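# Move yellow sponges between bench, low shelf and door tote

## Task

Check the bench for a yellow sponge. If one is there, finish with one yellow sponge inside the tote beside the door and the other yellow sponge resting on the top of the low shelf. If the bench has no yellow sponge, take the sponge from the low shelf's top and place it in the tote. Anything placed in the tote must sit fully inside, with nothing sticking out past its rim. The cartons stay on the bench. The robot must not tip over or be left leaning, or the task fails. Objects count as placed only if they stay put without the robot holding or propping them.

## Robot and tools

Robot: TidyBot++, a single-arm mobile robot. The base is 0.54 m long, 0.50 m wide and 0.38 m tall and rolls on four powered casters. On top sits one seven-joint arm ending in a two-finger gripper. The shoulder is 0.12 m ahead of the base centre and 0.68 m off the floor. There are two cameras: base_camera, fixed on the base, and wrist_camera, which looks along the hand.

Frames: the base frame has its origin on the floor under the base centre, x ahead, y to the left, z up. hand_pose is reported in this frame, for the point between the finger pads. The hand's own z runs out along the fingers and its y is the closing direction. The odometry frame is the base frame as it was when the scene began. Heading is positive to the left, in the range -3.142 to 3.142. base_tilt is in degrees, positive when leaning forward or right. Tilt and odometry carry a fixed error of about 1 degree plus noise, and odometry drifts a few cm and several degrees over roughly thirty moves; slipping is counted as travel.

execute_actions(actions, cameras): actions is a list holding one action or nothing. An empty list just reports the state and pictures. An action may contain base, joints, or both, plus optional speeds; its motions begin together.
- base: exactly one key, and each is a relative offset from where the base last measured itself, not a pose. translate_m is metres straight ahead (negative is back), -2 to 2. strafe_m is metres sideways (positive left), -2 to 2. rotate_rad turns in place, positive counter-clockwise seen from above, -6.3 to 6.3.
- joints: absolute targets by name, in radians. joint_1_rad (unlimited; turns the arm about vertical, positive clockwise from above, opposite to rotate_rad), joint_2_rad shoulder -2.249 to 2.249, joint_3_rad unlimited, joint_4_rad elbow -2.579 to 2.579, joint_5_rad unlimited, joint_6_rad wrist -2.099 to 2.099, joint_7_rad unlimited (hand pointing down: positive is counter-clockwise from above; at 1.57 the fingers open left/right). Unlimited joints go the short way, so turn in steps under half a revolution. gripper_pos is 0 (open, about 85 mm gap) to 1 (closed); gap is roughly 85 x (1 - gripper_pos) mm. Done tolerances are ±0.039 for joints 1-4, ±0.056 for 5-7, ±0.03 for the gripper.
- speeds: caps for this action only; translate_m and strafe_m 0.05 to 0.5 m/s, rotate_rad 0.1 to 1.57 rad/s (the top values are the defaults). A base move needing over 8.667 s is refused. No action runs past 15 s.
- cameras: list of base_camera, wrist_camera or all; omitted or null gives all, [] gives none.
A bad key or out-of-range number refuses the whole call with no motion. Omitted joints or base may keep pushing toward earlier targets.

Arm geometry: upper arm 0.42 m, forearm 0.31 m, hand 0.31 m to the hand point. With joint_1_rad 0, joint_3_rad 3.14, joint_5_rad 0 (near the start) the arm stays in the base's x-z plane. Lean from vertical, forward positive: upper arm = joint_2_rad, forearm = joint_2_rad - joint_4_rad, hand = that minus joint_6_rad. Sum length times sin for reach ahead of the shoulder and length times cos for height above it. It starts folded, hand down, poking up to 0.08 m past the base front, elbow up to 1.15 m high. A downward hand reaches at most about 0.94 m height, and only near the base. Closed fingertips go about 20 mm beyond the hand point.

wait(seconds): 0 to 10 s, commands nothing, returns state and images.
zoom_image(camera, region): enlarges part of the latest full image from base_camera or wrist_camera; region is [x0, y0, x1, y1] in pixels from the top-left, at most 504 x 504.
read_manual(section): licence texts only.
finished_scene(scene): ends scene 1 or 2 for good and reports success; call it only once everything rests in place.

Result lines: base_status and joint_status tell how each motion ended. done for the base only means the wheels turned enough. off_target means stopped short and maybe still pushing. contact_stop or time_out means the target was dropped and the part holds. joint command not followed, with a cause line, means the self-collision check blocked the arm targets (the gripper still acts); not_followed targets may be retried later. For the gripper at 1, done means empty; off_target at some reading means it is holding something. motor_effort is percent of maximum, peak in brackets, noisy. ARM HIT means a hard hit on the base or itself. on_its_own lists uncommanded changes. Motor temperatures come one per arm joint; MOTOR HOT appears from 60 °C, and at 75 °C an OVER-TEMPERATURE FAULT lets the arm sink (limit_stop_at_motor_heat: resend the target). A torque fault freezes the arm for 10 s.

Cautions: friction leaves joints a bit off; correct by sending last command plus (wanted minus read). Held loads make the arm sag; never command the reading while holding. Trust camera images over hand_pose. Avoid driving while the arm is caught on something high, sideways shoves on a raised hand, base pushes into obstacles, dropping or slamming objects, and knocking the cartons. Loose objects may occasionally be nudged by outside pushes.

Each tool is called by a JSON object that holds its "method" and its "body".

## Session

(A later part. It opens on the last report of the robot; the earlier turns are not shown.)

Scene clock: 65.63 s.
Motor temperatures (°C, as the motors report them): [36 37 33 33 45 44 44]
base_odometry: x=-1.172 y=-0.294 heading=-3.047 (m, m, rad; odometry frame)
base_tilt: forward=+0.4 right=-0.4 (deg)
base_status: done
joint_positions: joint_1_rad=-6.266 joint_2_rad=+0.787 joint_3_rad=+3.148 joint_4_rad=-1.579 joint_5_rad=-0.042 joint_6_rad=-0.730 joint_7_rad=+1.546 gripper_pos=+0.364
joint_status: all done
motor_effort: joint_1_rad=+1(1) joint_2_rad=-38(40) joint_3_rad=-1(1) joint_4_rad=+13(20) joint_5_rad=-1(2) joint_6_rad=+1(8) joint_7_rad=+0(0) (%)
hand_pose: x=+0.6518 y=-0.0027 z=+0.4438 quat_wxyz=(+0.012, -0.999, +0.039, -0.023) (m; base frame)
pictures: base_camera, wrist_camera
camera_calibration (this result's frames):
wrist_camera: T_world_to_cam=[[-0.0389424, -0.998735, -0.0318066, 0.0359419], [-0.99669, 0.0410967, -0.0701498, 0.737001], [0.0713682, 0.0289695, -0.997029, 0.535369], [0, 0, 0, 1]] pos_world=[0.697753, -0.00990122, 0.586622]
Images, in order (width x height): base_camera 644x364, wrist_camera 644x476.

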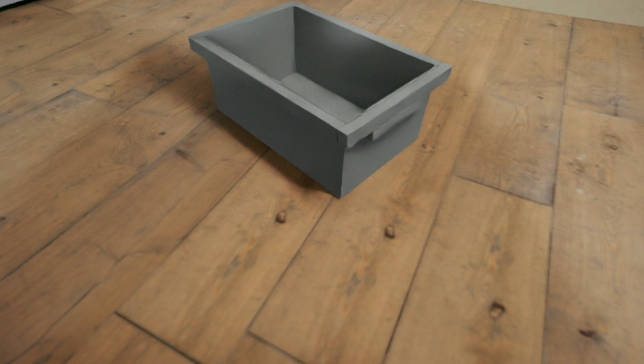

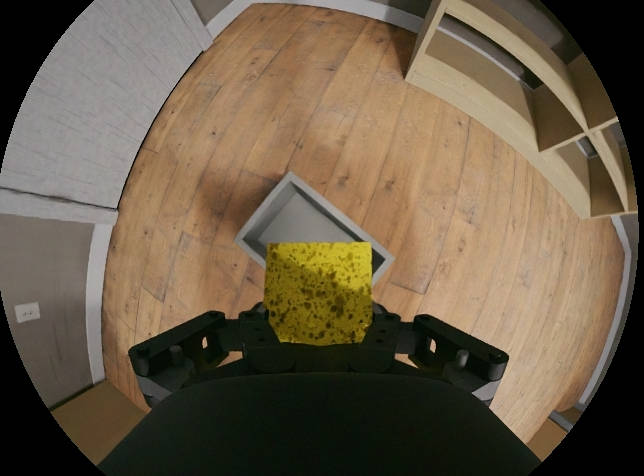

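{"method": "execute_actions", "body": {"actions": [{"joints": {"joint_1_rad": -0.035, "joint_2_rad": 1.405, "joint_4_rad": -1.235, "joint_6_rad": -0.47, "joint_7_rad": 0.89}}]}}

Scene clock: 68.17 s.
Motor temperatures (°C, as the motors report them): [36 37 33 33 45 44 44]
base_odometry: x=-1.172 y=-0.294 heading=-3.047 (m, m, rad; odometry frame)
base_tilt: forward=+0.4 right=-0.4 (deg)
base_status: not commanded
joint_positions: joint_1_rad=-6.292 joint_2_rad=+1.397 joint_3_rad=+3.148 joint_4_rad=-1.260 joint_5_rad=-0.042 joint_6_rad=-0.505 joint_7_rad=+0.913 gripper_pos=+0.364
joint_status: all done
motor_effort: joint_1_rad=+1(1) joint_2_rad=-44(47) joint_3_rad=-1(1) joint_4_rad=+8(13) joint_5_rad=-1(1) joint_6_rad=+0(1) joint_7_rad=+0(1) (%)
hand_pose: x=+0.6737 y=+0.0086 z=+0.1650 quat_wxyz=(+0.003, -0.941, +0.337, +0.012) (m; base frame)
pictures: base_camera, wrist_camera
camera_calibration (this result's frames):
wrist_camera: T_world_to_cam=[[-0.604957, -0.796233, -0.00626723, 0.41453], [-0.796251, 0.604966, 0.000539917, 0.587267], [0.00336156, 0.00531692, -0.99998, 0.302015], [0, 0, 0, 1]] pos_world=[0.71737, -0.0268203, 0.30429]
Images, in order (width x height): base_camera 644x364, wrist_camera 644x476.

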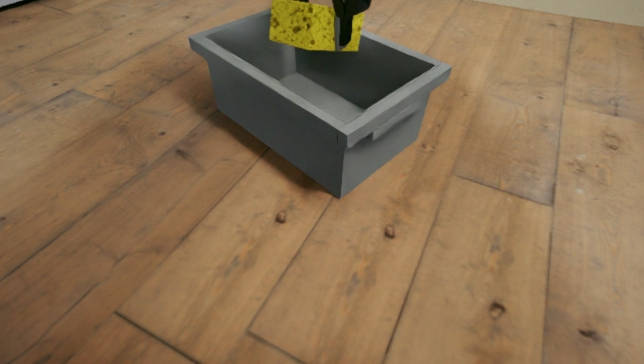

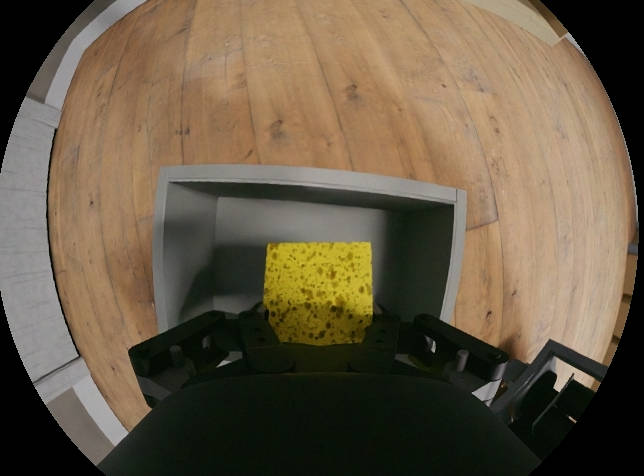

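{"method": "execute_actions", "body": {"actions": [{"joints": {"joint_2_rad": 1.66, "joint_4_rad": -0.98, "joint_6_rad": -0.45}}]}}

Scene clock: 69.90 s.
Motor temperatures (°C, as the motors report them): [36 37 33 33 45 44 44]
base_odometry: x=-1.172 y=-0.294 heading=-3.047 (m, m, rad; odometry frame)
base_tilt: forward=+0.4 right=-0.4 (deg)
base_status: not commanded
joint_positions: joint_1_rad=-6.292 joint_2_rad=+1.659 joint_3_rad=+3.148 joint_4_rad=-1.003 joint_5_rad=-0.042 joint_6_rad=-0.485 joint_7_rad=+0.913 gripper_pos=+0.364
joint_status: all done
motor_effort: joint_1_rad=+1(1) joint_2_rad=-45(49) joint_3_rad=-1(1) joint_4_rad=+9(10) joint_5_rad=-1(1) joint_6_rad=+1(2) joint_7_rad=+0(1) (%)
hand_pose: x=+0.6813 y=+0.0086 z=+0.0545 quat_wxyz=(+0.005, -0.942, +0.336, +0.005) (m; base frame)
pictures: base_camera, wrist_camera
camera_calibration (this result's frames):
wrist_camera: T_world_to_cam=[[-0.603742, -0.797047, -0.0145471, 0.418113], [-0.796977, 0.6039, -0.011549, 0.594581], [0.01799, 0.00462109, -0.999827, 0.181438], [0, 0, 0, 1]] pos_world=[0.723035, -0.0266496, 0.194356]
Images, in order (width x height): base_camera 644x364, wrist_camera 644x476.

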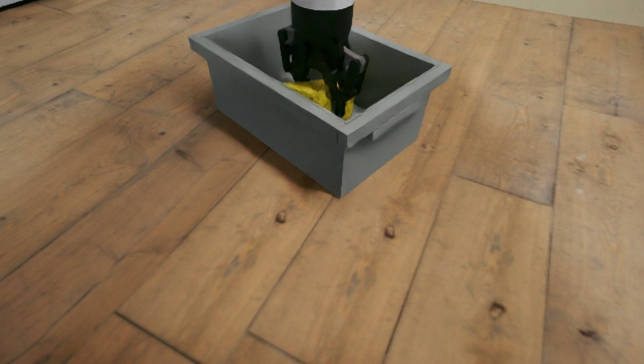

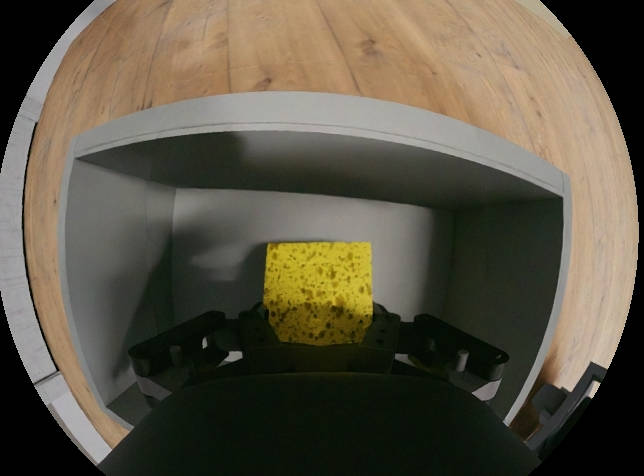

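{"method": "execute_actions", "body": {"actions": [{"joints": {"gripper_pos": 0.1}}], "cameras": []}}

{"method": "execute_actions", "body": {"actions": [{"joints": {"joint_2_rad": 0.7, "joint_4_rad": -1.5, "joint_6_rad": -0.5}}]}}

Scene clock: 71.00 s.
Motor temperatures (°C, as the motors report them): [36 37 33 33 45 44 44]
base_odometry: x=-1.172 y=-0.294 heading=-3.047 (m, m, rad; odometry frame)
base_tilt: forward=+0.5 right=-0.4 (deg)
base_status: not commanded
joint_positions: joint_1_rad=-6.292 joint_2_rad=+1.659 joint_3_rad=+3.148 joint_4_rad=-1.003 joint_5_rad=-0.042 joint_6_rad=-0.485 joint_7_rad=+0.913 gripper_pos=+0.100
joint_status: all done
motor_effort: joint_1_rad=+1(1) joint_2_rad=-45(45) joint_3_rad=-1(2) joint_4_rad=+8(8) joint_5_rad=-1(1) joint_6_rad=+1(1) joint_7_rad=+0(0) (%)
hand_pose: x=+0.6813 y=+0.0086 z=+0.0545 quat_wxyz=(+0.005, -0.942, +0.336, +0.005) (m; base frame)
pictures: none
No camera images: the call's "cameras" was empty. Leave "cameras" out to get every camera's image.

Scene clock: 73.23 s.
Motor temperatures (°C, as the motors report them): [36 37 33 33 45 44 44]
base_odometry: x=-1.172 y=-0.294 heading=-3.047 (m, m, rad; odometry frame)
base_tilt: forward=+0.4 right=-0.4 (deg)
base_status: not commanded
joint_positions: joint_1_rad=-6.292 joint_2_rad=+0.716 joint_3_rad=+3.148 joint_4_rad=-1.476 joint_5_rad=-0.042 joint_6_rad=-0.485 joint_7_rad=+0.913 gripper_pos=+0.100
joint_status: all done
motor_effort: joint_1_rad=+1(1) joint_2_rad=-41(50) joint_3_rad=-1(1) joint_4_rad=+17(18) joint_5_rad=-1(1) joint_6_rad=+5(5) joint_7_rad=+0(0) (%)
hand_pose: x=+0.7903 y=+0.0093 z=+0.5377 quat_wxyz=(+0.086, -0.916, +0.327, -0.214) (m; base frame)
pictures: base_camera, wrist_camera
camera_calibration (this result's frames):
wrist_camera: T_world_to_cam=[[-0.532912, -0.794666, -0.290707, 0.584038], [-0.70447, 0.606983, -0.367823, 0.805004], [0.468751, 0.00877706, -0.883287, 0.243683], [0, 0, 0, 1]] pos_world=[0.764115, -0.0266477, 0.681126]
Images, in order (width x height): base_camera 644x364, wrist_camera 644x476.

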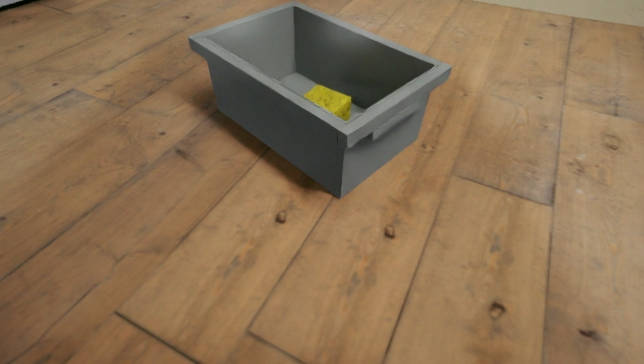

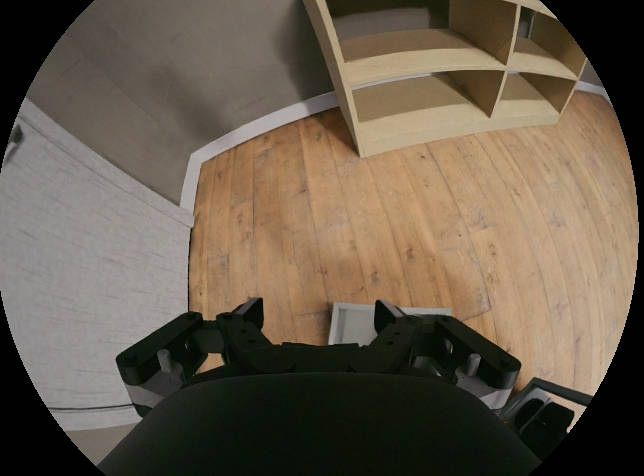

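{"method": "finished_scene", "body": {"scene": 1}}

The scene is finished: the task was done.


## Next scene

The same job, from a new start.

{"method": "execute_actions", "body": {"actions": []}}

Scene clock: 0.00 s.
Motor temperatures (°C, as the motors report them): [36 37 33 33 45 43 44]
base_odometry: x=+0.000 y=+0.000 heading=+0.000 (m, m, rad; odometry frame)
base_tilt: forward=+0.4 right=-0.4 (deg)
base_status: not commanded
joint_positions: joint_1_rad=+0.028 joint_2_rad=-0.329 joint_3_rad=+3.133 joint_4_rad=-2.521 joint_5_rad=+0.049 joint_6_rad=-0.863 joint_7_rad=+1.578 gripper_pos=+0.000
joint_status: not commanded
motor_effort: joint_1_rad=+1 joint_2_rad=-2 joint_3_rad=+0 joint_4_rad=+14 joint_5_rad=-1 joint_6_rad=+1 joint_7_rad=+0 (%)
hand_pose: x=+0.2656 y=-0.0134 z=+0.5872 quat_wxyz=(+0.021, +0.999, +0.009, +0.043) (m; base frame)
pictures: base_camera, wrist_camera
camera_calibration (this result's frames):
wrist_camera: T_world_to_cam=[[0.0542793, -0.99775, 0.0393611, -0.0517507], [-0.99247, -0.058243, -0.107757, 0.382198], [0.109807, -0.0332157, -0.993398, 0.693], [0, 0, 0, 1]] pos_world=[0.306033, -0.00635531, 0.731646]
Images, in order (width x height): base_camera 644x364, wrist_camera 644x476.

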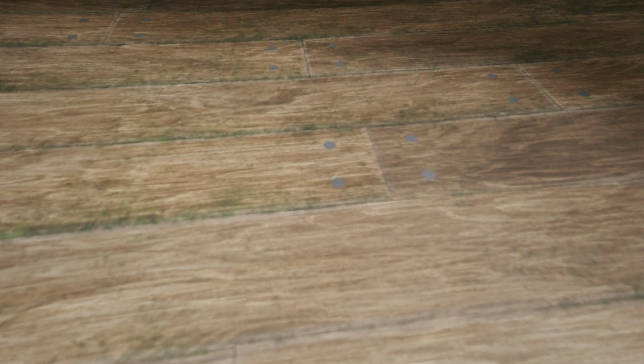

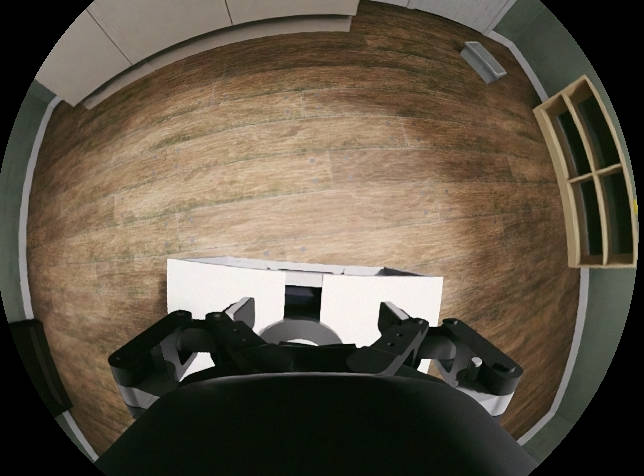

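{"method": "execute_actions", "body": {"actions": [{"joints": {"joint_1_rad": 3.0, "joint_2_rad": -0.4, "joint_4_rad": -1.5, "joint_6_rad": -0.8}}], "cameras": ["wrist_camera"]}}

Scene clock: 3.90 s.
Motor temperatures (°C, as the motors report them): [36 37 33 33 45 44 44]
base_odometry: x=+0.000 y=+0.000 heading=+0.000 (m, m, rad; odometry frame)
base_tilt: forward=+0.4 right=-0.4 (deg)
base_status: not commanded
joint_positions: joint_1_rad=+2.980 joint_2_rad=-0.376 joint_3_rad=+3.133 joint_4_rad=-1.524 joint_5_rad=+0.049 joint_6_rad=-0.838 joint_7_rad=+1.578 gripper_pos=+0.000
joint_status: all done
motor_effort: joint_1_rad=+1(1) joint_2_rad=-6(9) joint_3_rad=+0(1) joint_4_rad=+22(23) joint_5_rad=-1(1) joint_6_rad=+8(8) joint_7_rad=+0(0) (%)
hand_pose: x=-0.2935 y=-0.0618 z=+1.0768 quat_wxyz=(+0.546, +0.078, -0.834, +0.019) (m; base frame)
pictures: wrist_camera
camera_calibration (this result's frames):
wrist_camera: T_world_to_cam=[[-0.172616, 0.981235, 0.0859181, -0.0834403], [0.363036, 0.144465, -0.920508, 1.16278], [-0.915647, -0.127703, -0.38116, 0.273052], [0, 0, 0, 1]] pos_world=[-0.186515, -0.0512371, 1.1816]
Images, in order (width x height): wrist_camera 644x476.

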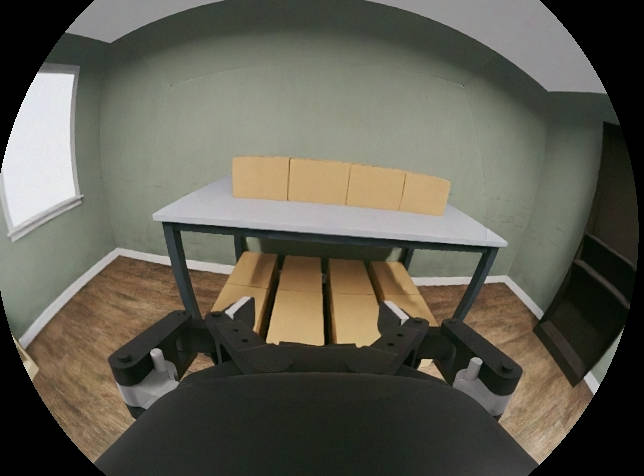

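{"method": "execute_actions", "body": {"actions": [{"base": {"rotate_rad": -2.97}, "joints": {"joint_1_rad": 0.0, "joint_2_rad": 0.3, "joint_4_rad": -0.3, "joint_6_rad": -1.45}}]}}

Scene clock: 8.80 s.
Motor temperatures (°C, as the motors report them): [36 37 33 33 45 44 44]
base_odometry: x=+0.000 y=+0.000 heading=-2.970 (m, m, rad; odometry frame)
base_tilt: forward=+0.4 right=-0.4 (deg)
base_status: done
joint_positions: joint_1_rad=+0.017 joint_2_rad=+0.276 joint_3_rad=+3.133 joint_4_rad=-0.326 joint_5_rad=+0.049 joint_6_rad=-1.412 joint_7_rad=+1.578 gripper_pos=+0.000
joint_status: all done
motor_effort: joint_1_rad=+1(2) joint_2_rad=-25(26) joint_3_rad=-1(1) joint_4_rad=+16(22) joint_5_rad=-1(1) joint_6_rad=+9(9) joint_7_rad=+0(0) (%)
hand_pose: x=+0.6922 y=-0.0198 z=+1.2129 quat_wxyz=(+0.026, +0.845, -0.011, +0.534) (m; base frame)
pictures: base_camera, wrist_camera
camera_calibration (this result's frames):
wrist_camera: T_world_to_cam=[[-0.0230479, -0.997765, 0.0627145, -0.0807136], [-0.408067, -0.0478785, -0.911696, 1.4434], [0.912661, -0.0466044, -0.406052, -0.000912255], [0, 0, 0, 1]] pos_world=[0.587975, -0.011468, 1.32063]
Images, in order (width x height): base_camera 644x364, wrist_camera 644x476.

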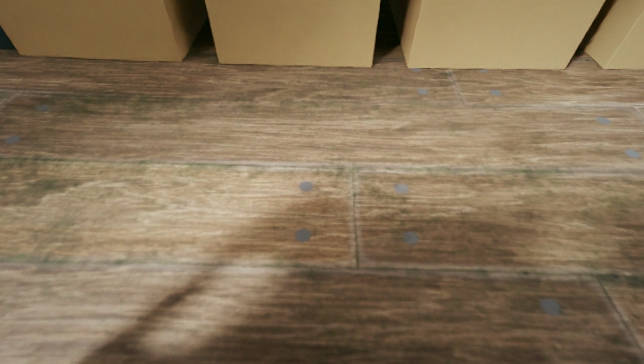

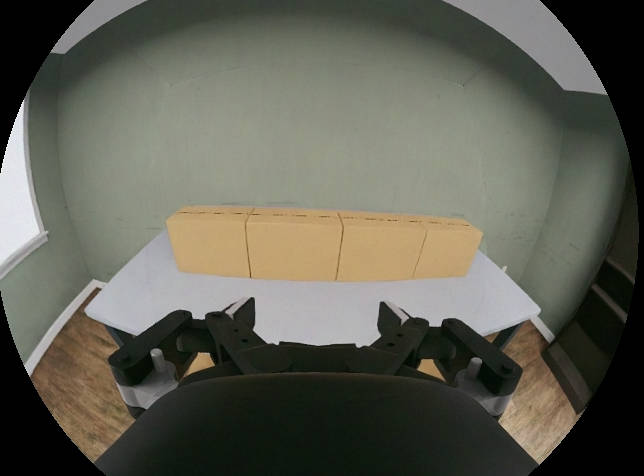

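{"method": "execute_actions", "body": {"actions": [{"base": {"translate_m": 0.5}}]}}

Scene clock: 11.27 s.
Motor temperatures (°C, as the motors report them): [36 37 33 33 45 44 44]
base_odometry: x=-0.493 y=-0.085 heading=-2.970 (m, m, rad; odometry frame)
base_tilt: forward=+0.4 right=-0.4 (deg)
base_status: done
joint_positions: joint_1_rad=+0.017 joint_2_rad=+0.299 joint_3_rad=+3.133 joint_4_rad=-0.321 joint_5_rad=+0.049 joint_6_rad=-1.415 joint_7_rad=+1.578 gripper_pos=+0.000
joint_status: not commanded
motor_effort: joint_1_rad=+1(2) joint_2_rad=-26(30) joint_3_rad=-1(1) joint_4_rad=+16(18) joint_5_rad=-1(1) joint_6_rad=+9(9) joint_7_rad=+0(0) (%)
hand_pose: x=+0.7036 y=-0.0200 z=+1.2007 quat_wxyz=(+0.025, +0.850, -0.011, +0.525) (m; base frame)
pictures: base_camera, wrist_camera
camera_calibration (this result's frames):
wrist_camera: T_world_to_cam=[[-0.0217893, -0.997794, 0.0627019, -0.0807689], [-0.42752, -0.0473941, -0.902763, 1.43992], [0.903743, -0.0464769, -0.425545, 0.01341], [0, 0, 0, 1]] pos_world=[0.601716, -0.0117238, 1.31068]
Images, in order (width x height): base_camera 644x364, wrist_camera 644x476.

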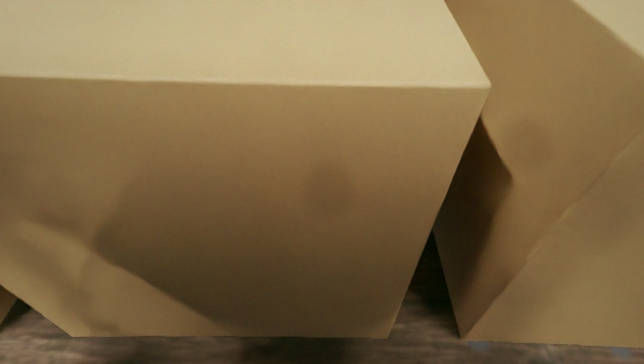

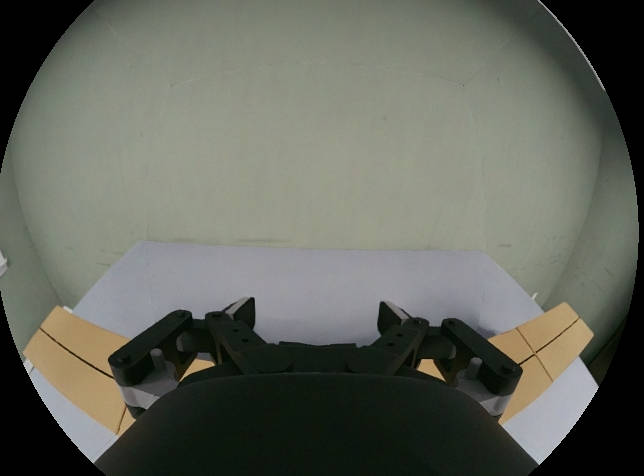

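{"method": "execute_actions", "body": {"actions": [{"joints": {"joint_2_rad": 0.5, "joint_4_rad": -0.35, "joint_6_rad": -0.85, "joint_7_rad": 4.65}}], "cameras": ["wrist_camera"]}}

Scene clock: 14.50 s.
Motor temperatures (°C, as the motors report them): [36 37 33 33 45 44 44]
base_odometry: x=-0.493 y=-0.085 heading=-2.970 (m, m, rad; odometry frame)
base_tilt: forward=+0.4 right=-0.4 (deg)
base_status: not commanded
joint_positions: joint_1_rad=+0.017 joint_2_rad=+0.480 joint_3_rad=+3.133 joint_4_rad=-0.326 joint_5_rad=+0.049 joint_6_rad=-0.885 joint_7_rad=+4.647 gripper_pos=+0.000
joint_status: all done
motor_effort: joint_1_rad=+1(1) joint_2_rad=-34(36) joint_3_rad=+0(1) joint_4_rad=+19(20) joint_5_rad=-1(1) joint_6_rad=+9(10) joint_7_rad=+0(1) (%)
hand_pose: x=+0.8486 y=-0.0193 z=+1.2358 quat_wxyz=(+0.664, +0.030, +0.747, -0.004) (m; base frame)
pictures: wrist_camera
camera_calibration (this result's frames):
wrist_camera: T_world_to_cam=[[0.0532659, 0.998567, -0.00520356, -0.0204184], [0.142843, -0.00246202, 0.989742, -1.28825], [0.988311, -0.0534628, -0.14277, -0.524015], [0, 0, 0, 1]] pos_world=[0.702996, -0.0107979, 1.20012]
Images, in order (width x height): wrist_camera 644x476.

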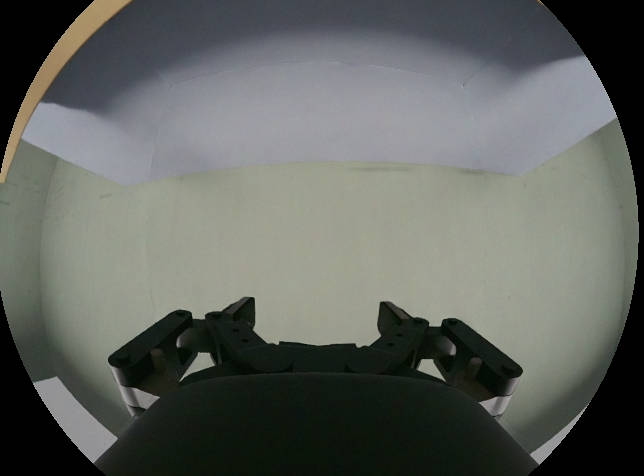

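{"method": "execute_actions", "body": {"actions": [{"joints": {"joint_6_rad": -1.14}}], "cameras": ["wrist_camera"]}}

Scene clock: 15.63 s.
Motor temperatures (°C, as the motors report them): [36 37 33 33 45 44 44]
base_odometry: x=-0.493 y=-0.085 heading=-2.970 (m, m, rad; odometry frame)
base_tilt: forward=+0.4 right=-0.4 (deg)
base_status: not commanded
joint_positions: joint_1_rad=+0.017 joint_2_rad=+0.486 joint_3_rad=+3.133 joint_4_rad=-0.334 joint_5_rad=+0.049 joint_6_rad=-1.124 joint_7_rad=+4.647 gripper_pos=+0.000
joint_status: all done
motor_effort: joint_1_rad=+1(1) joint_2_rad=-35(36) joint_3_rad=+0(0) joint_4_rad=+19(21) joint_5_rad=-1(1) joint_6_rad=+8(10) joint_7_rad=-1(0) (%)
hand_pose: x=+0.8350 y=-0.0208 z=+1.1543 quat_wxyz=(+0.563, +0.036, +0.825, -0.007) (m; base frame)
pictures: wrist_camera
camera_calibration (this result's frames):
wrist_camera: T_world_to_cam=[[0.0589898, 0.998217, -0.00910623, -0.0188513], [0.387348, -0.0144811, 0.92182, -1.33171], [0.920044, -0.0579053, -0.387512, -0.182818], [0, 0, 0, 1]] pos_world=[0.685147, -0.0110531, 1.15658]
Images, in order (width x height): wrist_camera 644x476.

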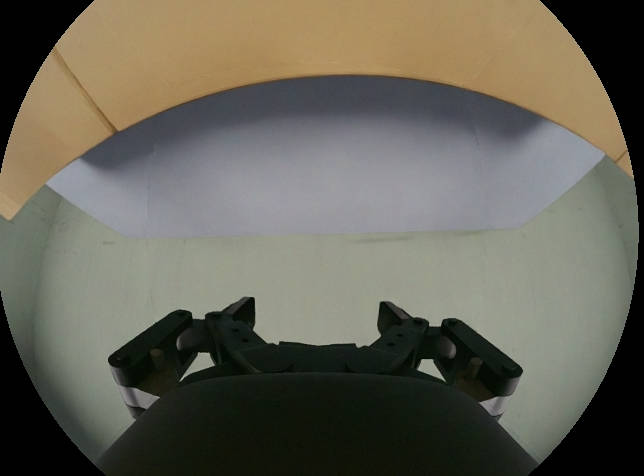

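{"method": "execute_actions", "body": {"actions": [{"base": {"translate_m": 0.04}, "speeds": {"translate_m": 0.1}}], "cameras": ["wrist_camera"]}}

Scene clock: 16.77 s.
Motor temperatures (°C, as the motors report them): [36 37 33 33 45 44 44]
base_odometry: x=-0.533 y=-0.092 heading=-2.970 (m, m, rad; odometry frame)
base_tilt: forward=+0.4 right=-0.4 (deg)
base_status: done
joint_positions: joint_1_rad=+0.017 joint_2_rad=+0.493 joint_3_rad=+3.133 joint_4_rad=-0.335 joint_5_rad=+0.049 joint_6_rad=-1.124 joint_7_rad=+4.647 gripper_pos=+0.000
joint_status: not commanded
motor_effort: joint_1_rad=+1(0) joint_2_rad=-34(38) joint_3_rad=-1(1) joint_4_rad=+19(20) joint_5_rad=-1(1) joint_6_rad=+8(9) joint_7_rad=+0(0) (%)
hand_pose: x=+0.8381 y=-0.0209 z=+1.1496 quat_wxyz=(+0.561, +0.036, +0.827, -0.007) (m; base frame)
pictures: wrist_camera
camera_calibration (this result's frames):
wrist_camera: T_world_to_cam=[[0.0589285, 0.998218, -0.00938633, -0.0186522], [0.39345, -0.0145832, 0.91923, -1.33067], [0.917456, -0.0578619, -0.393608, -0.178338], [0, 0, 0, 1]] pos_world=[0.688267, -0.0111055, 1.15282]
Images, in order (width x height): wrist_camera 644x476.

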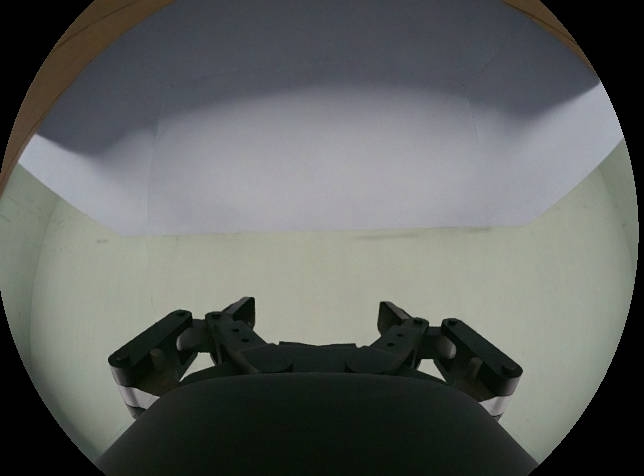

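{"method": "execute_actions", "body": {"actions": [{"base": {"translate_m": -0.78}, "joints": {"joint_2_rad": 0.0, "joint_4_rad": -0.5, "joint_6_rad": -0.9, "joint_7_rad": 1.6}}], "cameras": []}}

{"method": "execute_actions", "body": {"actions": [{"base": {"rotate_rad": 1.571}, "joints": {"joint_2_rad": -0.2, "joint_4_rad": -1.5, "joint_6_rad": -0.9, "joint_7_rad": 1.57}}], "cameras": ["wrist_camera"]}}

{"method": "execute_actions", "body": {"actions": [{"base": {"translate_m": 1.25}}]}}

Scene clock: 20.40 s.
Motor temperatures (°C, as the motors report them): [36 37 33 33 45 44 44]
base_odometry: x=+0.236 y=+0.041 heading=-2.970 (m, m, rad; odometry frame)
base_tilt: forward=+0.4 right=-0.4 (deg)
base_status: done
joint_positions: joint_1_rad=+0.014 joint_2_rad=-0.001 joint_3_rad=+3.133 joint_4_rad=-0.477 joint_5_rad=+0.049 joint_6_rad=-0.935 joint_7_rad=+1.604 gripper_pos=+0.000
joint_status: all done
motor_effort: joint_1_rad=+1(5) joint_2_rad=-13(40) joint_3_rad=+0(1) joint_4_rad=+14(21) joint_5_rad=-1(0) joint_6_rad=+9(10) joint_7_rad=+0(0) (%)
hand_pose: x=+0.5697 y=-0.0132 z=+1.4314 quat_wxyz=(+0.039, +0.648, +0.004, +0.760) (m; base frame)
pictures: none
No camera images: the call's "cameras" was empty. Leave "cameras" out to get every camera's image.

Scene clock: 22.73 s.
Motor temperatures (°C, as the motors report them): [36 37 33 33 45 44 44]
base_odometry: x=+0.236 y=+0.041 heading=-1.399 (m, m, rad; odometry frame)
base_tilt: forward=+0.4 right=-0.4 (deg)
base_status: done
joint_positions: joint_1_rad=+0.006 joint_2_rad=-0.176 joint_3_rad=+3.130 joint_4_rad=-1.479 joint_5_rad=+0.049 joint_6_rad=-0.934 joint_7_rad=+1.596 gripper_pos=+0.000
joint_status: all done
motor_effort: joint_1_rad=+1(3) joint_2_rad=-14(20) joint_3_rad=+0(3) joint_4_rad=+23(23) joint_5_rad=-1(0) joint_6_rad=+7(10) joint_7_rad=-1(0) (%)
hand_pose: x=+0.5928 y=-0.0075 z=+0.9874 quat_wxyz=(+0.029, +0.899, +0.019, +0.437) (m; base frame)
pictures: wrist_camera
camera_calibration (this result's frames):
wrist_camera: T_world_to_cam=[[0.0373496, -0.994839, 0.0943452, -0.123672], [-0.597935, -0.0978937, -0.795544, 1.19537], [0.800674, -0.026699, -0.598505, 0.255353], [0, 0, 0, 1]] pos_world=[0.514916, 0.000802831, 1.11546]
Images, in order (width x height): wrist_camera 644x476.

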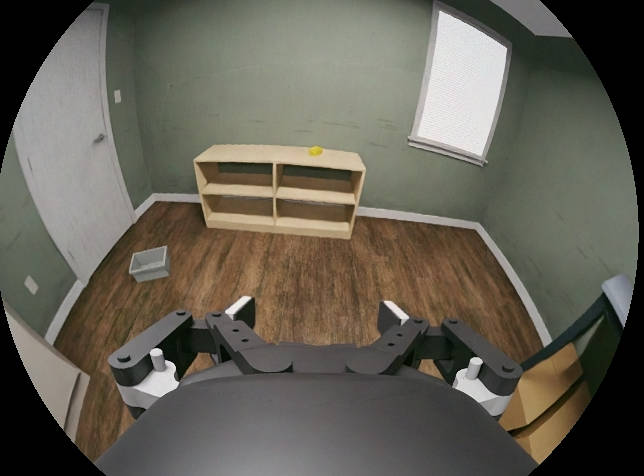

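Scene clock: 26.60 s.
Motor temperatures (°C, as the motors report them): [36 37 33 33 45 44 44]
base_odometry: x=+0.452 y=-1.190 heading=-1.399 (m, m, rad; odometry frame)
base_tilt: forward=+0.4 right=-0.4 (deg)
base_status: done
joint_positions: joint_1_rad=+0.006 joint_2_rad=-0.189 joint_3_rad=+3.130 joint_4_rad=-1.480 joint_5_rad=+0.049 joint_6_rad=-0.933 joint_7_rad=+1.596 gripper_pos=+0.000
joint_status: not commanded
motor_effort: joint_1_rad=+1(1) joint_2_rad=-13(17) joint_3_rad=+0(0) joint_4_rad=+23(23) joint_5_rad=-1(1) joint_6_rad=+7(8) joint_7_rad=+0(0) (%)
hand_pose: x=+0.5894 y=-0.0075 z=+0.9929 quat_wxyz=(+0.029, +0.896, +0.019, +0.442) (m; base frame)
pictures: base_camera, wrist_camera
camera_calibration (this result's frames):
wrist_camera: T_world_to_cam=[[0.0362308, -0.994827, 0.0948987, -0.123908], [-0.587757, -0.098013, -0.803079, 1.19913], [0.808226, -0.0266812, -0.588267, 0.246806], [0, 0, 0, 1]] pos_world=[0.50981, 0.000848426, 1.11994]
Images, in order (width x height): base_camera 644x364, wrist_camera 644x476.

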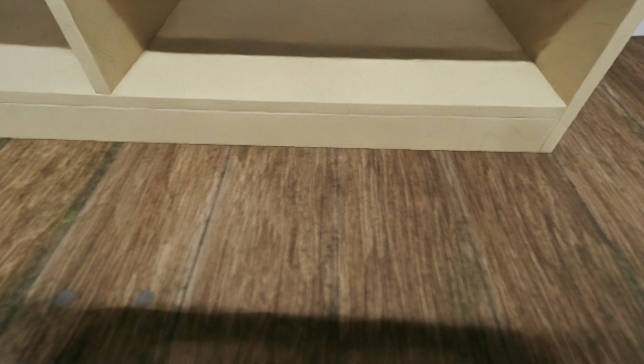

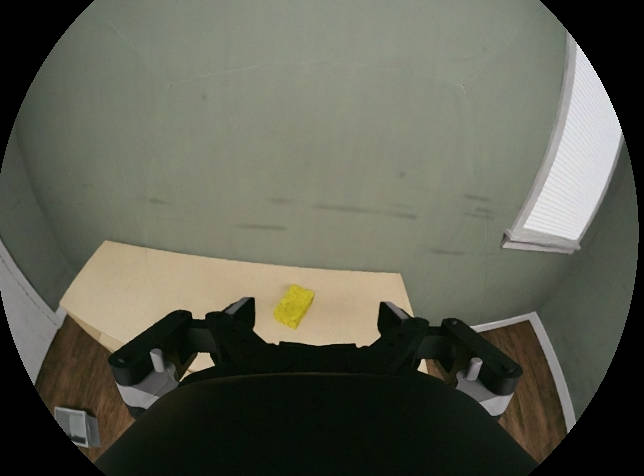

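{"method": "execute_actions", "body": {"actions": [{"base": {"translate_m": 0.25}, "joints": {"joint_1_rad": -0.09, "joint_2_rad": 0.35, "joint_4_rad": -1.24, "joint_6_rad": -1.57, "joint_7_rad": 1.1}}], "cameras": ["wrist_camera"]}}

Scene clock: 28.70 s.
Motor temperatures (°C, as the motors report them): [36 37 33 33 45 44 44]
base_odometry: x=+0.495 y=-1.437 heading=-1.398 (m, m, rad; odometry frame)
base_tilt: forward=+0.4 right=-0.4 (deg)
base_status: done
joint_positions: joint_1_rad=-0.067 joint_2_rad=+0.347 joint_3_rad=+3.130 joint_4_rad=-1.265 joint_5_rad=+0.049 joint_6_rad=-1.534 joint_7_rad=+1.123 gripper_pos=+0.000
joint_status: all done
motor_effort: joint_1_rad=+1(1) joint_2_rad=-29(33) joint_3_rad=-1(1) joint_4_rad=+18(23) joint_5_rad=-1(1) joint_6_rad=+1(8) joint_7_rad=+0(0) (%)
hand_pose: x=+0.5747 y=+0.0217 z=+0.7537 quat_wxyz=(+0.022, +0.983, -0.182, +0.004) (m; base frame)
pictures: wrist_camera
camera_calibration (this result's frames):
wrist_camera: T_world_to_cam=[[-0.32269, -0.94584, 0.0354528, 0.178406], [-0.946173, 0.321359, -0.0385393, 0.621917], [0.025059, -0.0459807, -0.998628, 0.878526], [0, 0, 0, 1]] pos_world=[0.623995, 0.00928015, 0.894964]
Images, in order (width x height): wrist_camera 644x476.

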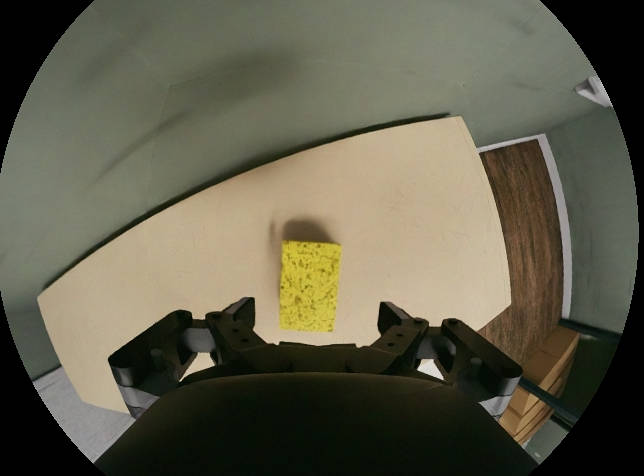

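{"method": "execute_actions", "body": {"actions": [{"joints": {"joint_2_rad": 0.405, "joint_4_rad": -1.56, "joint_6_rad": -1.175}}], "cameras": ["wrist_camera"]}}

Scene clock: 30.33 s.
Motor temperatures (°C, as the motors report them): [36 37 33 33 45 44 44]
base_odometry: x=+0.495 y=-1.437 heading=-1.398 (m, m, rad; odometry frame)
base_tilt: forward=+0.4 right=-0.4 (deg)
base_status: not commanded
joint_positions: joint_1_rad=-0.067 joint_2_rad=+0.389 joint_3_rad=+3.130 joint_4_rad=-1.541 joint_5_rad=+0.049 joint_6_rad=-1.211 joint_7_rad=+1.123 gripper_pos=+0.000
joint_status: all done
motor_effort: joint_1_rad=+1(1) joint_2_rad=-30(30) joint_3_rad=+0(0) joint_4_rad=+17(18) joint_5_rad=-1(1) joint_6_rad=+1(0) joint_7_rad=+0(0) (%)
hand_pose: x=+0.5725 y=+0.0229 z=+0.6494 quat_wxyz=(+0.020, +0.984, -0.175, +0.005) (m; base frame)
pictures: wrist_camera
camera_calibration (this result's frames):
wrist_camera: T_world_to_cam=[[-0.308353, -0.950771, 0.0308593, 0.177398], [-0.950839, 0.307071, -0.0401486, 0.619542], [0.0286962, -0.0417221, -0.998717, 0.772356], [0, 0, 0, 1]] pos_world=[0.621622, 0.0106462, 0.790765]
Images, in order (width x height): wrist_camera 644x476.

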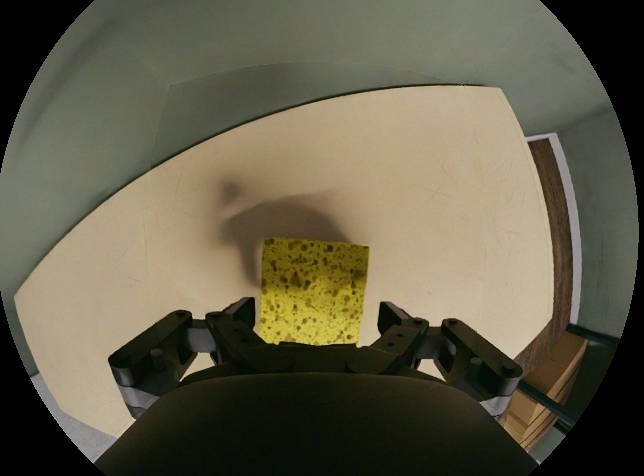

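{"method": "execute_actions", "body": {"actions": [{"joints": {"gripper_pos": 1.0}}], "cameras": []}}

{"method": "execute_actions", "body": {"actions": [{"joints": {"joint_2_rad": 0.15, "joint_4_rad": -1.5, "joint_6_rad": -1.4}}], "cameras": ["wrist_camera"]}}

Scene clock: 31.73 s.
Motor temperatures (°C, as the motors report them): [36 37 33 33 45 44 44]
base_odometry: x=+0.495 y=-1.437 heading=-1.398 (m, m, rad; odometry frame)
base_tilt: forward=+0.4 right=-0.4 (deg)
base_status: not commanded
joint_positions: joint_1_rad=-0.068 joint_2_rad=+0.384 joint_3_rad=+3.130 joint_4_rad=-1.542 joint_5_rad=+0.049 joint_6_rad=-1.210 joint_7_rad=+1.123 gripper_pos=+0.415
joint_status: gripper_pos off_target (ended at +0.415, target +1.000)
motor_effort: joint_1_rad=+0(1) joint_2_rad=-27(30) joint_3_rad=+0(1) joint_4_rad=+16(17) joint_5_rad=-1(1) joint_6_rad=+1(2) joint_7_rad=+0(0) (%)
hand_pose: x=+0.5725 y=+0.0230 z=+0.6515 quat_wxyz=(+0.019, +0.984, -0.175, +0.008) (m; base frame)
pictures: none
No camera images: the call's "cameras" was empty. Leave "cameras" out to get every camera's image.

Scene clock: 33.03 s.
Motor temperatures (°C, as the motors report them): [36 37 33 33 45 44 44]
base_odometry: x=+0.495 y=-1.437 heading=-1.398 (m, m, rad; odometry frame)
base_tilt: forward=+0.4 right=-0.4 (deg)
base_status: not commanded
joint_positions: joint_1_rad=-0.068 joint_2_rad=+0.154 joint_3_rad=+3.130 joint_4_rad=-1.520 joint_5_rad=+0.049 joint_6_rad=-1.366 joint_7_rad=+1.123 gripper_pos=+0.415
joint_status: all done
motor_effort: joint_1_rad=+1(1) joint_2_rad=-23(32) joint_3_rad=+0(0) joint_4_rad=+19(19) joint_5_rad=-1(1) joint_6_rad=+2(2) joint_7_rad=+0(0) (%)
hand_pose: x=+0.5278 y=+0.0189 z=+0.7559 quat_wxyz=(+0.009, +0.982, -0.179, +0.055) (m; base frame)
pictures: wrist_camera
camera_calibration (this result's frames):
wrist_camera: T_world_to_cam=[[-0.316015, -0.948743, -0.00458999, 0.187294], [-0.939757, 0.313679, -0.135872, 0.648934], [0.130348, -0.0386242, -0.990716, 0.820062], [0, 0, 0, 1]] pos_world=[0.562135, 0.00581055, 0.90148]
Images, in order (width x height): wrist_camera 644x476.

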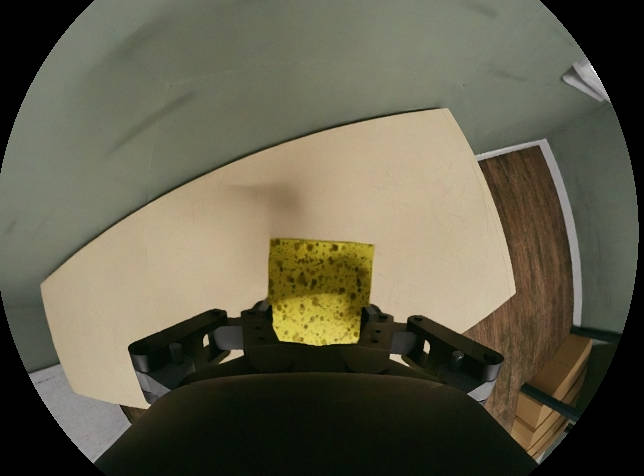

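{"method": "execute_actions", "body": {"actions": [{"base": {"translate_m": -0.325}, "joints": {"joint_1_rad": -1.59, "joint_7_rad": 1.57}}], "cameras": []}}

{"method": "execute_actions", "body": {"actions": [{"base": {"strafe_m": 0.55}, "joints": {"joint_2_rad": 0.75, "joint_4_rad": -1.7, "joint_6_rad": -0.68}}], "cameras": ["wrist_camera"]}}

Scene clock: 36.03 s.
Motor temperatures (°C, as the motors report them): [36 37 33 33 45 44 44]
base_odometry: x=+0.438 y=-1.116 heading=-1.398 (m, m, rad; odometry frame)
base_tilt: forward=+0.4 right=-0.4 (deg)
base_status: done
joint_positions: joint_1_rad=-1.573 joint_2_rad=+0.154 joint_3_rad=+3.129 joint_4_rad=-1.518 joint_5_rad=+0.049 joint_6_rad=-1.366 joint_7_rad=+1.545 gripper_pos=+0.415
joint_status: all done
motor_effort: joint_1_rad=+1(3) joint_2_rad=-23(26) joint_3_rad=+0(2) joint_4_rad=+19(20) joint_5_rad=-1(0) joint_6_rad=+2(2) joint_7_rad=+0(0) (%)
hand_pose: x=+0.1269 y=+0.4095 z=+0.7563 quat_wxyz=(-0.021, +0.707, +0.705, +0.052) (m; base frame)
pictures: none
No camera images: the call's "cameras" was empty. Leave "cameras" out to get every camera's image.

Scene clock: 38.63 s.
Motor temperatures (°C, as the motors report them): [36 37 33 33 45 44 44]
base_odometry: x=+0.980 y=-1.021 heading=-1.398 (m, m, rad; odometry frame)
base_tilt: forward=+0.4 right=-0.4 (deg)
base_status: done
joint_positions: joint_1_rad=-1.573 joint_2_rad=+0.743 joint_3_rad=+3.129 joint_4_rad=-1.676 joint_5_rad=+0.049 joint_6_rad=-0.712 joint_7_rad=+1.545 gripper_pos=+0.415
joint_status: all done
motor_effort: joint_1_rad=+1(0) joint_2_rad=-36(40) joint_3_rad=-1(1) joint_4_rad=+12(20) joint_5_rad=-1(1) joint_6_rad=+1(3) joint_7_rad=+0(1) (%)
hand_pose: x=+0.1201 y=+0.4958 z=+0.4447 quat_wxyz=(+0.005, +0.699, +0.715, +0.012) (m; base frame)
pictures: wrist_camera
camera_calibration (this result's frames):
wrist_camera: T_world_to_cam=[[0.998027, 0.0604338, 0.0170174, -0.158277], [0.0609821, -0.997567, -0.0337938, 0.558392], [0.0149337, 0.0347649, -0.999284, 0.564603], [0, 0, 0, 1]] pos_world=[0.115481, 0.54697, 0.585762]
Images, in order (width x height): wrist_camera 644x476.

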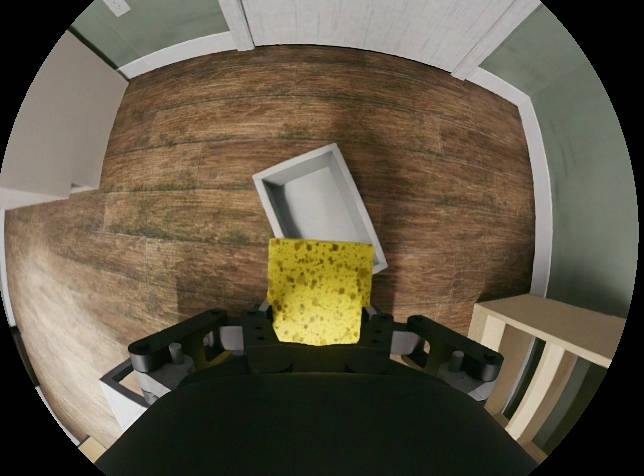

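{"method": "execute_actions", "body": {"actions": [{"joints": {"joint_1_rad": -1.545, "joint_2_rad": 1.42, "joint_4_rad": -1.157, "joint_6_rad": -0.515, "joint_7_rad": 0.37}}], "cameras": ["wrist_camera"]}}

Scene clock: 41.07 s.
Motor temperatures (°C, as the motors report them): [36 37 33 33 45 44 44]
base_odometry: x=+0.980 y=-1.021 heading=-1.398 (m, m, rad; odometry frame)
base_tilt: forward=+0.4 right=-0.4 (deg)
base_status: not commanded
joint_positions: joint_1_rad=-1.567 joint_2_rad=+1.410 joint_3_rad=+3.129 joint_4_rad=-1.183 joint_5_rad=+0.049 joint_6_rad=-0.553 joint_7_rad=+0.391 gripper_pos=+0.415
joint_status: all done
motor_effort: joint_1_rad=+1(0) joint_2_rad=-45(48) joint_3_rad=-1(1) joint_4_rad=+10(12) joint_5_rad=-1(1) joint_6_rad=+0(1) joint_7_rad=+0(0) (%)
hand_pose: x=+0.1204 y=+0.5778 z=+0.1696 quat_wxyz=(+0.004, +0.977, +0.214, +0.006) (m; base frame)
pictures: wrist_camera
camera_calibration (this result's frames):
wrist_camera: T_world_to_cam=[[0.451918, -0.892055, 0.00275222, 0.459704], [-0.891493, -0.451739, -0.0342377, 0.430268], [0.0317852, 0.0130191, -0.99941, 0.297474], [0, 0, 0, 1]] pos_world=[0.166377, 0.600577, 0.310765]
Images, in order (width x height): wrist_camera 644x476.

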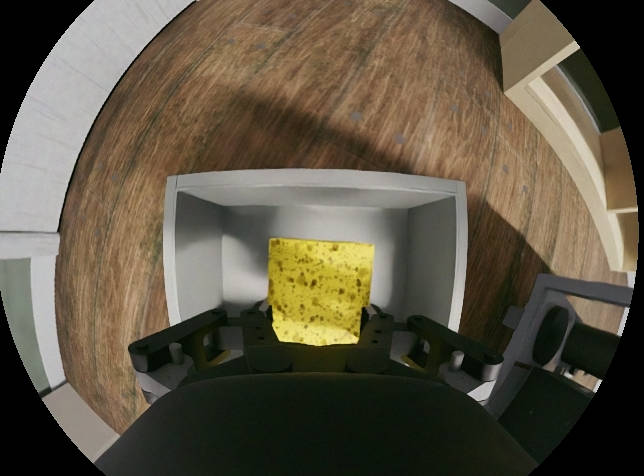

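{"method": "execute_actions", "body": {"actions": [{"joints": {"joint_1_rad": -1.525, "joint_2_rad": 1.695, "joint_4_rad": -0.882, "joint_6_rad": -0.51}}], "cameras": ["wrist_camera"]}}

Scene clock: 42.87 s.
Motor temperatures (°C, as the motors report them): [36 37 33 33 45 44 44]
base_odometry: x=+0.980 y=-1.021 heading=-1.398 (m, m, rad; odometry frame)
base_tilt: forward=+0.4 right=-0.4 (deg)
base_status: not commanded
joint_positions: joint_1_rad=-1.546 joint_2_rad=+1.694 joint_3_rad=+3.129 joint_4_rad=-0.906 joint_5_rad=+0.049 joint_6_rad=-0.546 joint_7_rad=+0.391 gripper_pos=+0.415
joint_status: all done
motor_effort: joint_1_rad=+1(0) joint_2_rad=-45(48) joint_3_rad=-1(1) joint_4_rad=+9(11) joint_5_rad=-1(1) joint_6_rad=+0(0) joint_7_rad=+0(0) (%)
hand_pose: x=+0.1329 y=+0.5779 z=+0.0494 quat_wxyz=(+0.004, +0.979, +0.202, +0.006) (m; base frame)
pictures: wrist_camera
camera_calibration (this result's frames):
wrist_camera: T_world_to_cam=[[0.430146, -0.902755, 0.00283328, 0.463502], [-0.902202, -0.429988, -0.0338007, 0.426183], [0.031732, 0.011983, -0.999425, 0.17749], [0, 0, 0, 1]] pos_world=[0.179498, 0.599555, 0.19048]
Images, in order (width x height): wrist_camera 644x476.

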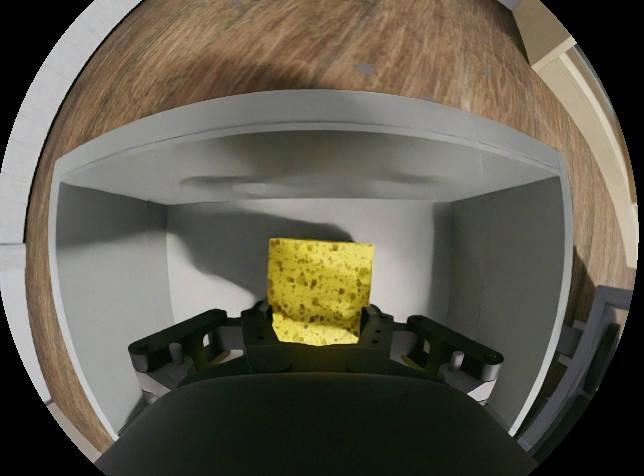

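{"method": "execute_actions", "body": {"actions": [{"joints": {"gripper_pos": 0.1}}], "cameras": []}}

{"method": "execute_actions", "body": {"actions": [{"joints": {"joint_2_rad": 1.1, "joint_4_rad": -1.4, "joint_6_rad": -0.65}}], "cameras": ["wrist_camera"]}}

Scene clock: 44.00 s.
Motor temperatures (°C, as the motors report them): [36 37 33 33 45 44 44]
base_odometry: x=+0.980 y=-1.021 heading=-1.398 (m, m, rad; odometry frame)
base_tilt: forward=+0.4 right=-0.4 (deg)
base_status: not commanded
joint_positions: joint_1_rad=-1.546 joint_2_rad=+1.694 joint_3_rad=+3.129 joint_4_rad=-0.906 joint_5_rad=+0.049 joint_6_rad=-0.546 joint_7_rad=+0.391 gripper_pos=+0.100
joint_status: all done
motor_effort: joint_1_rad=+1(1) joint_2_rad=-45(45) joint_3_rad=-1(1) joint_4_rad=+9(9) joint_5_rad=-1(1) joint_6_rad=+1(0) joint_7_rad=+0(1) (%)
hand_pose: x=+0.1329 y=+0.5779 z=+0.0494 quat_wxyz=(+0.004, +0.979, +0.202, +0.006) (m; base frame)
pictures: none
No camera images: the call's "cameras" was empty. Leave "cameras" out to get every camera's image.

Scene clock: 45.87 s.
Motor temperatures (°C, as the motors report them): [36 38 33 33 45 44 44]
base_odometry: x=+0.980 y=-1.021 heading=-1.398 (m, m, rad; odometry frame)
base_tilt: forward=+0.4 right=-0.4 (deg)
base_status: not commanded
joint_positions: joint_1_rad=-1.546 joint_2_rad=+1.117 joint_3_rad=+3.129 joint_4_rad=-1.378 joint_5_rad=+0.049 joint_6_rad=-0.614 joint_7_rad=+0.391 gripper_pos=+0.100
joint_status: all done
motor_effort: joint_1_rad=+1(1) joint_2_rad=-43(48) joint_3_rad=-1(1) joint_4_rad=+11(12) joint_5_rad=-1(1) joint_6_rad=+1(1) joint_7_rad=+0(0) (%)
hand_pose: x=+0.1333 y=+0.5781 z=+0.3048 quat_wxyz=(-0.015, +0.979, +0.204, +0.012) (m; base frame)
pictures: wrist_camera
camera_calibration (this result's frames):
wrist_camera: T_world_to_cam=[[0.434381, -0.900232, -0.0299211, 0.470707], [-0.899995, -0.432447, -0.0547616, 0.442782], [0.0363589, 0.0507163, -0.998051, 0.409284], [0, 0, 0, 1]] pos_world=[0.179154, 0.594468, 0.446817]
Images, in order (width x height): wrist_camera 644x476.

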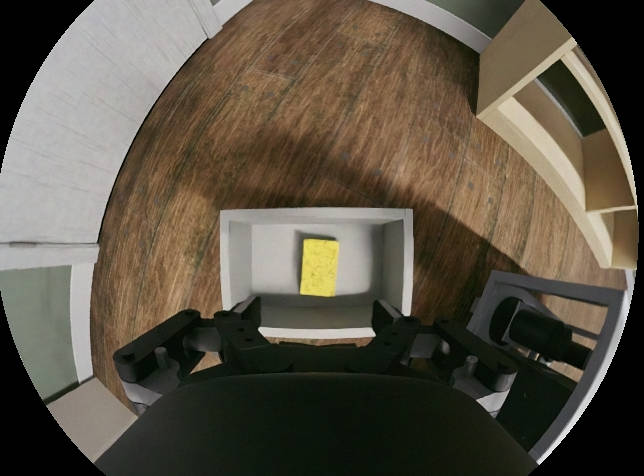

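{"method": "finished_scene", "body": {"scene": 2}}

The scene is finished: the task was done.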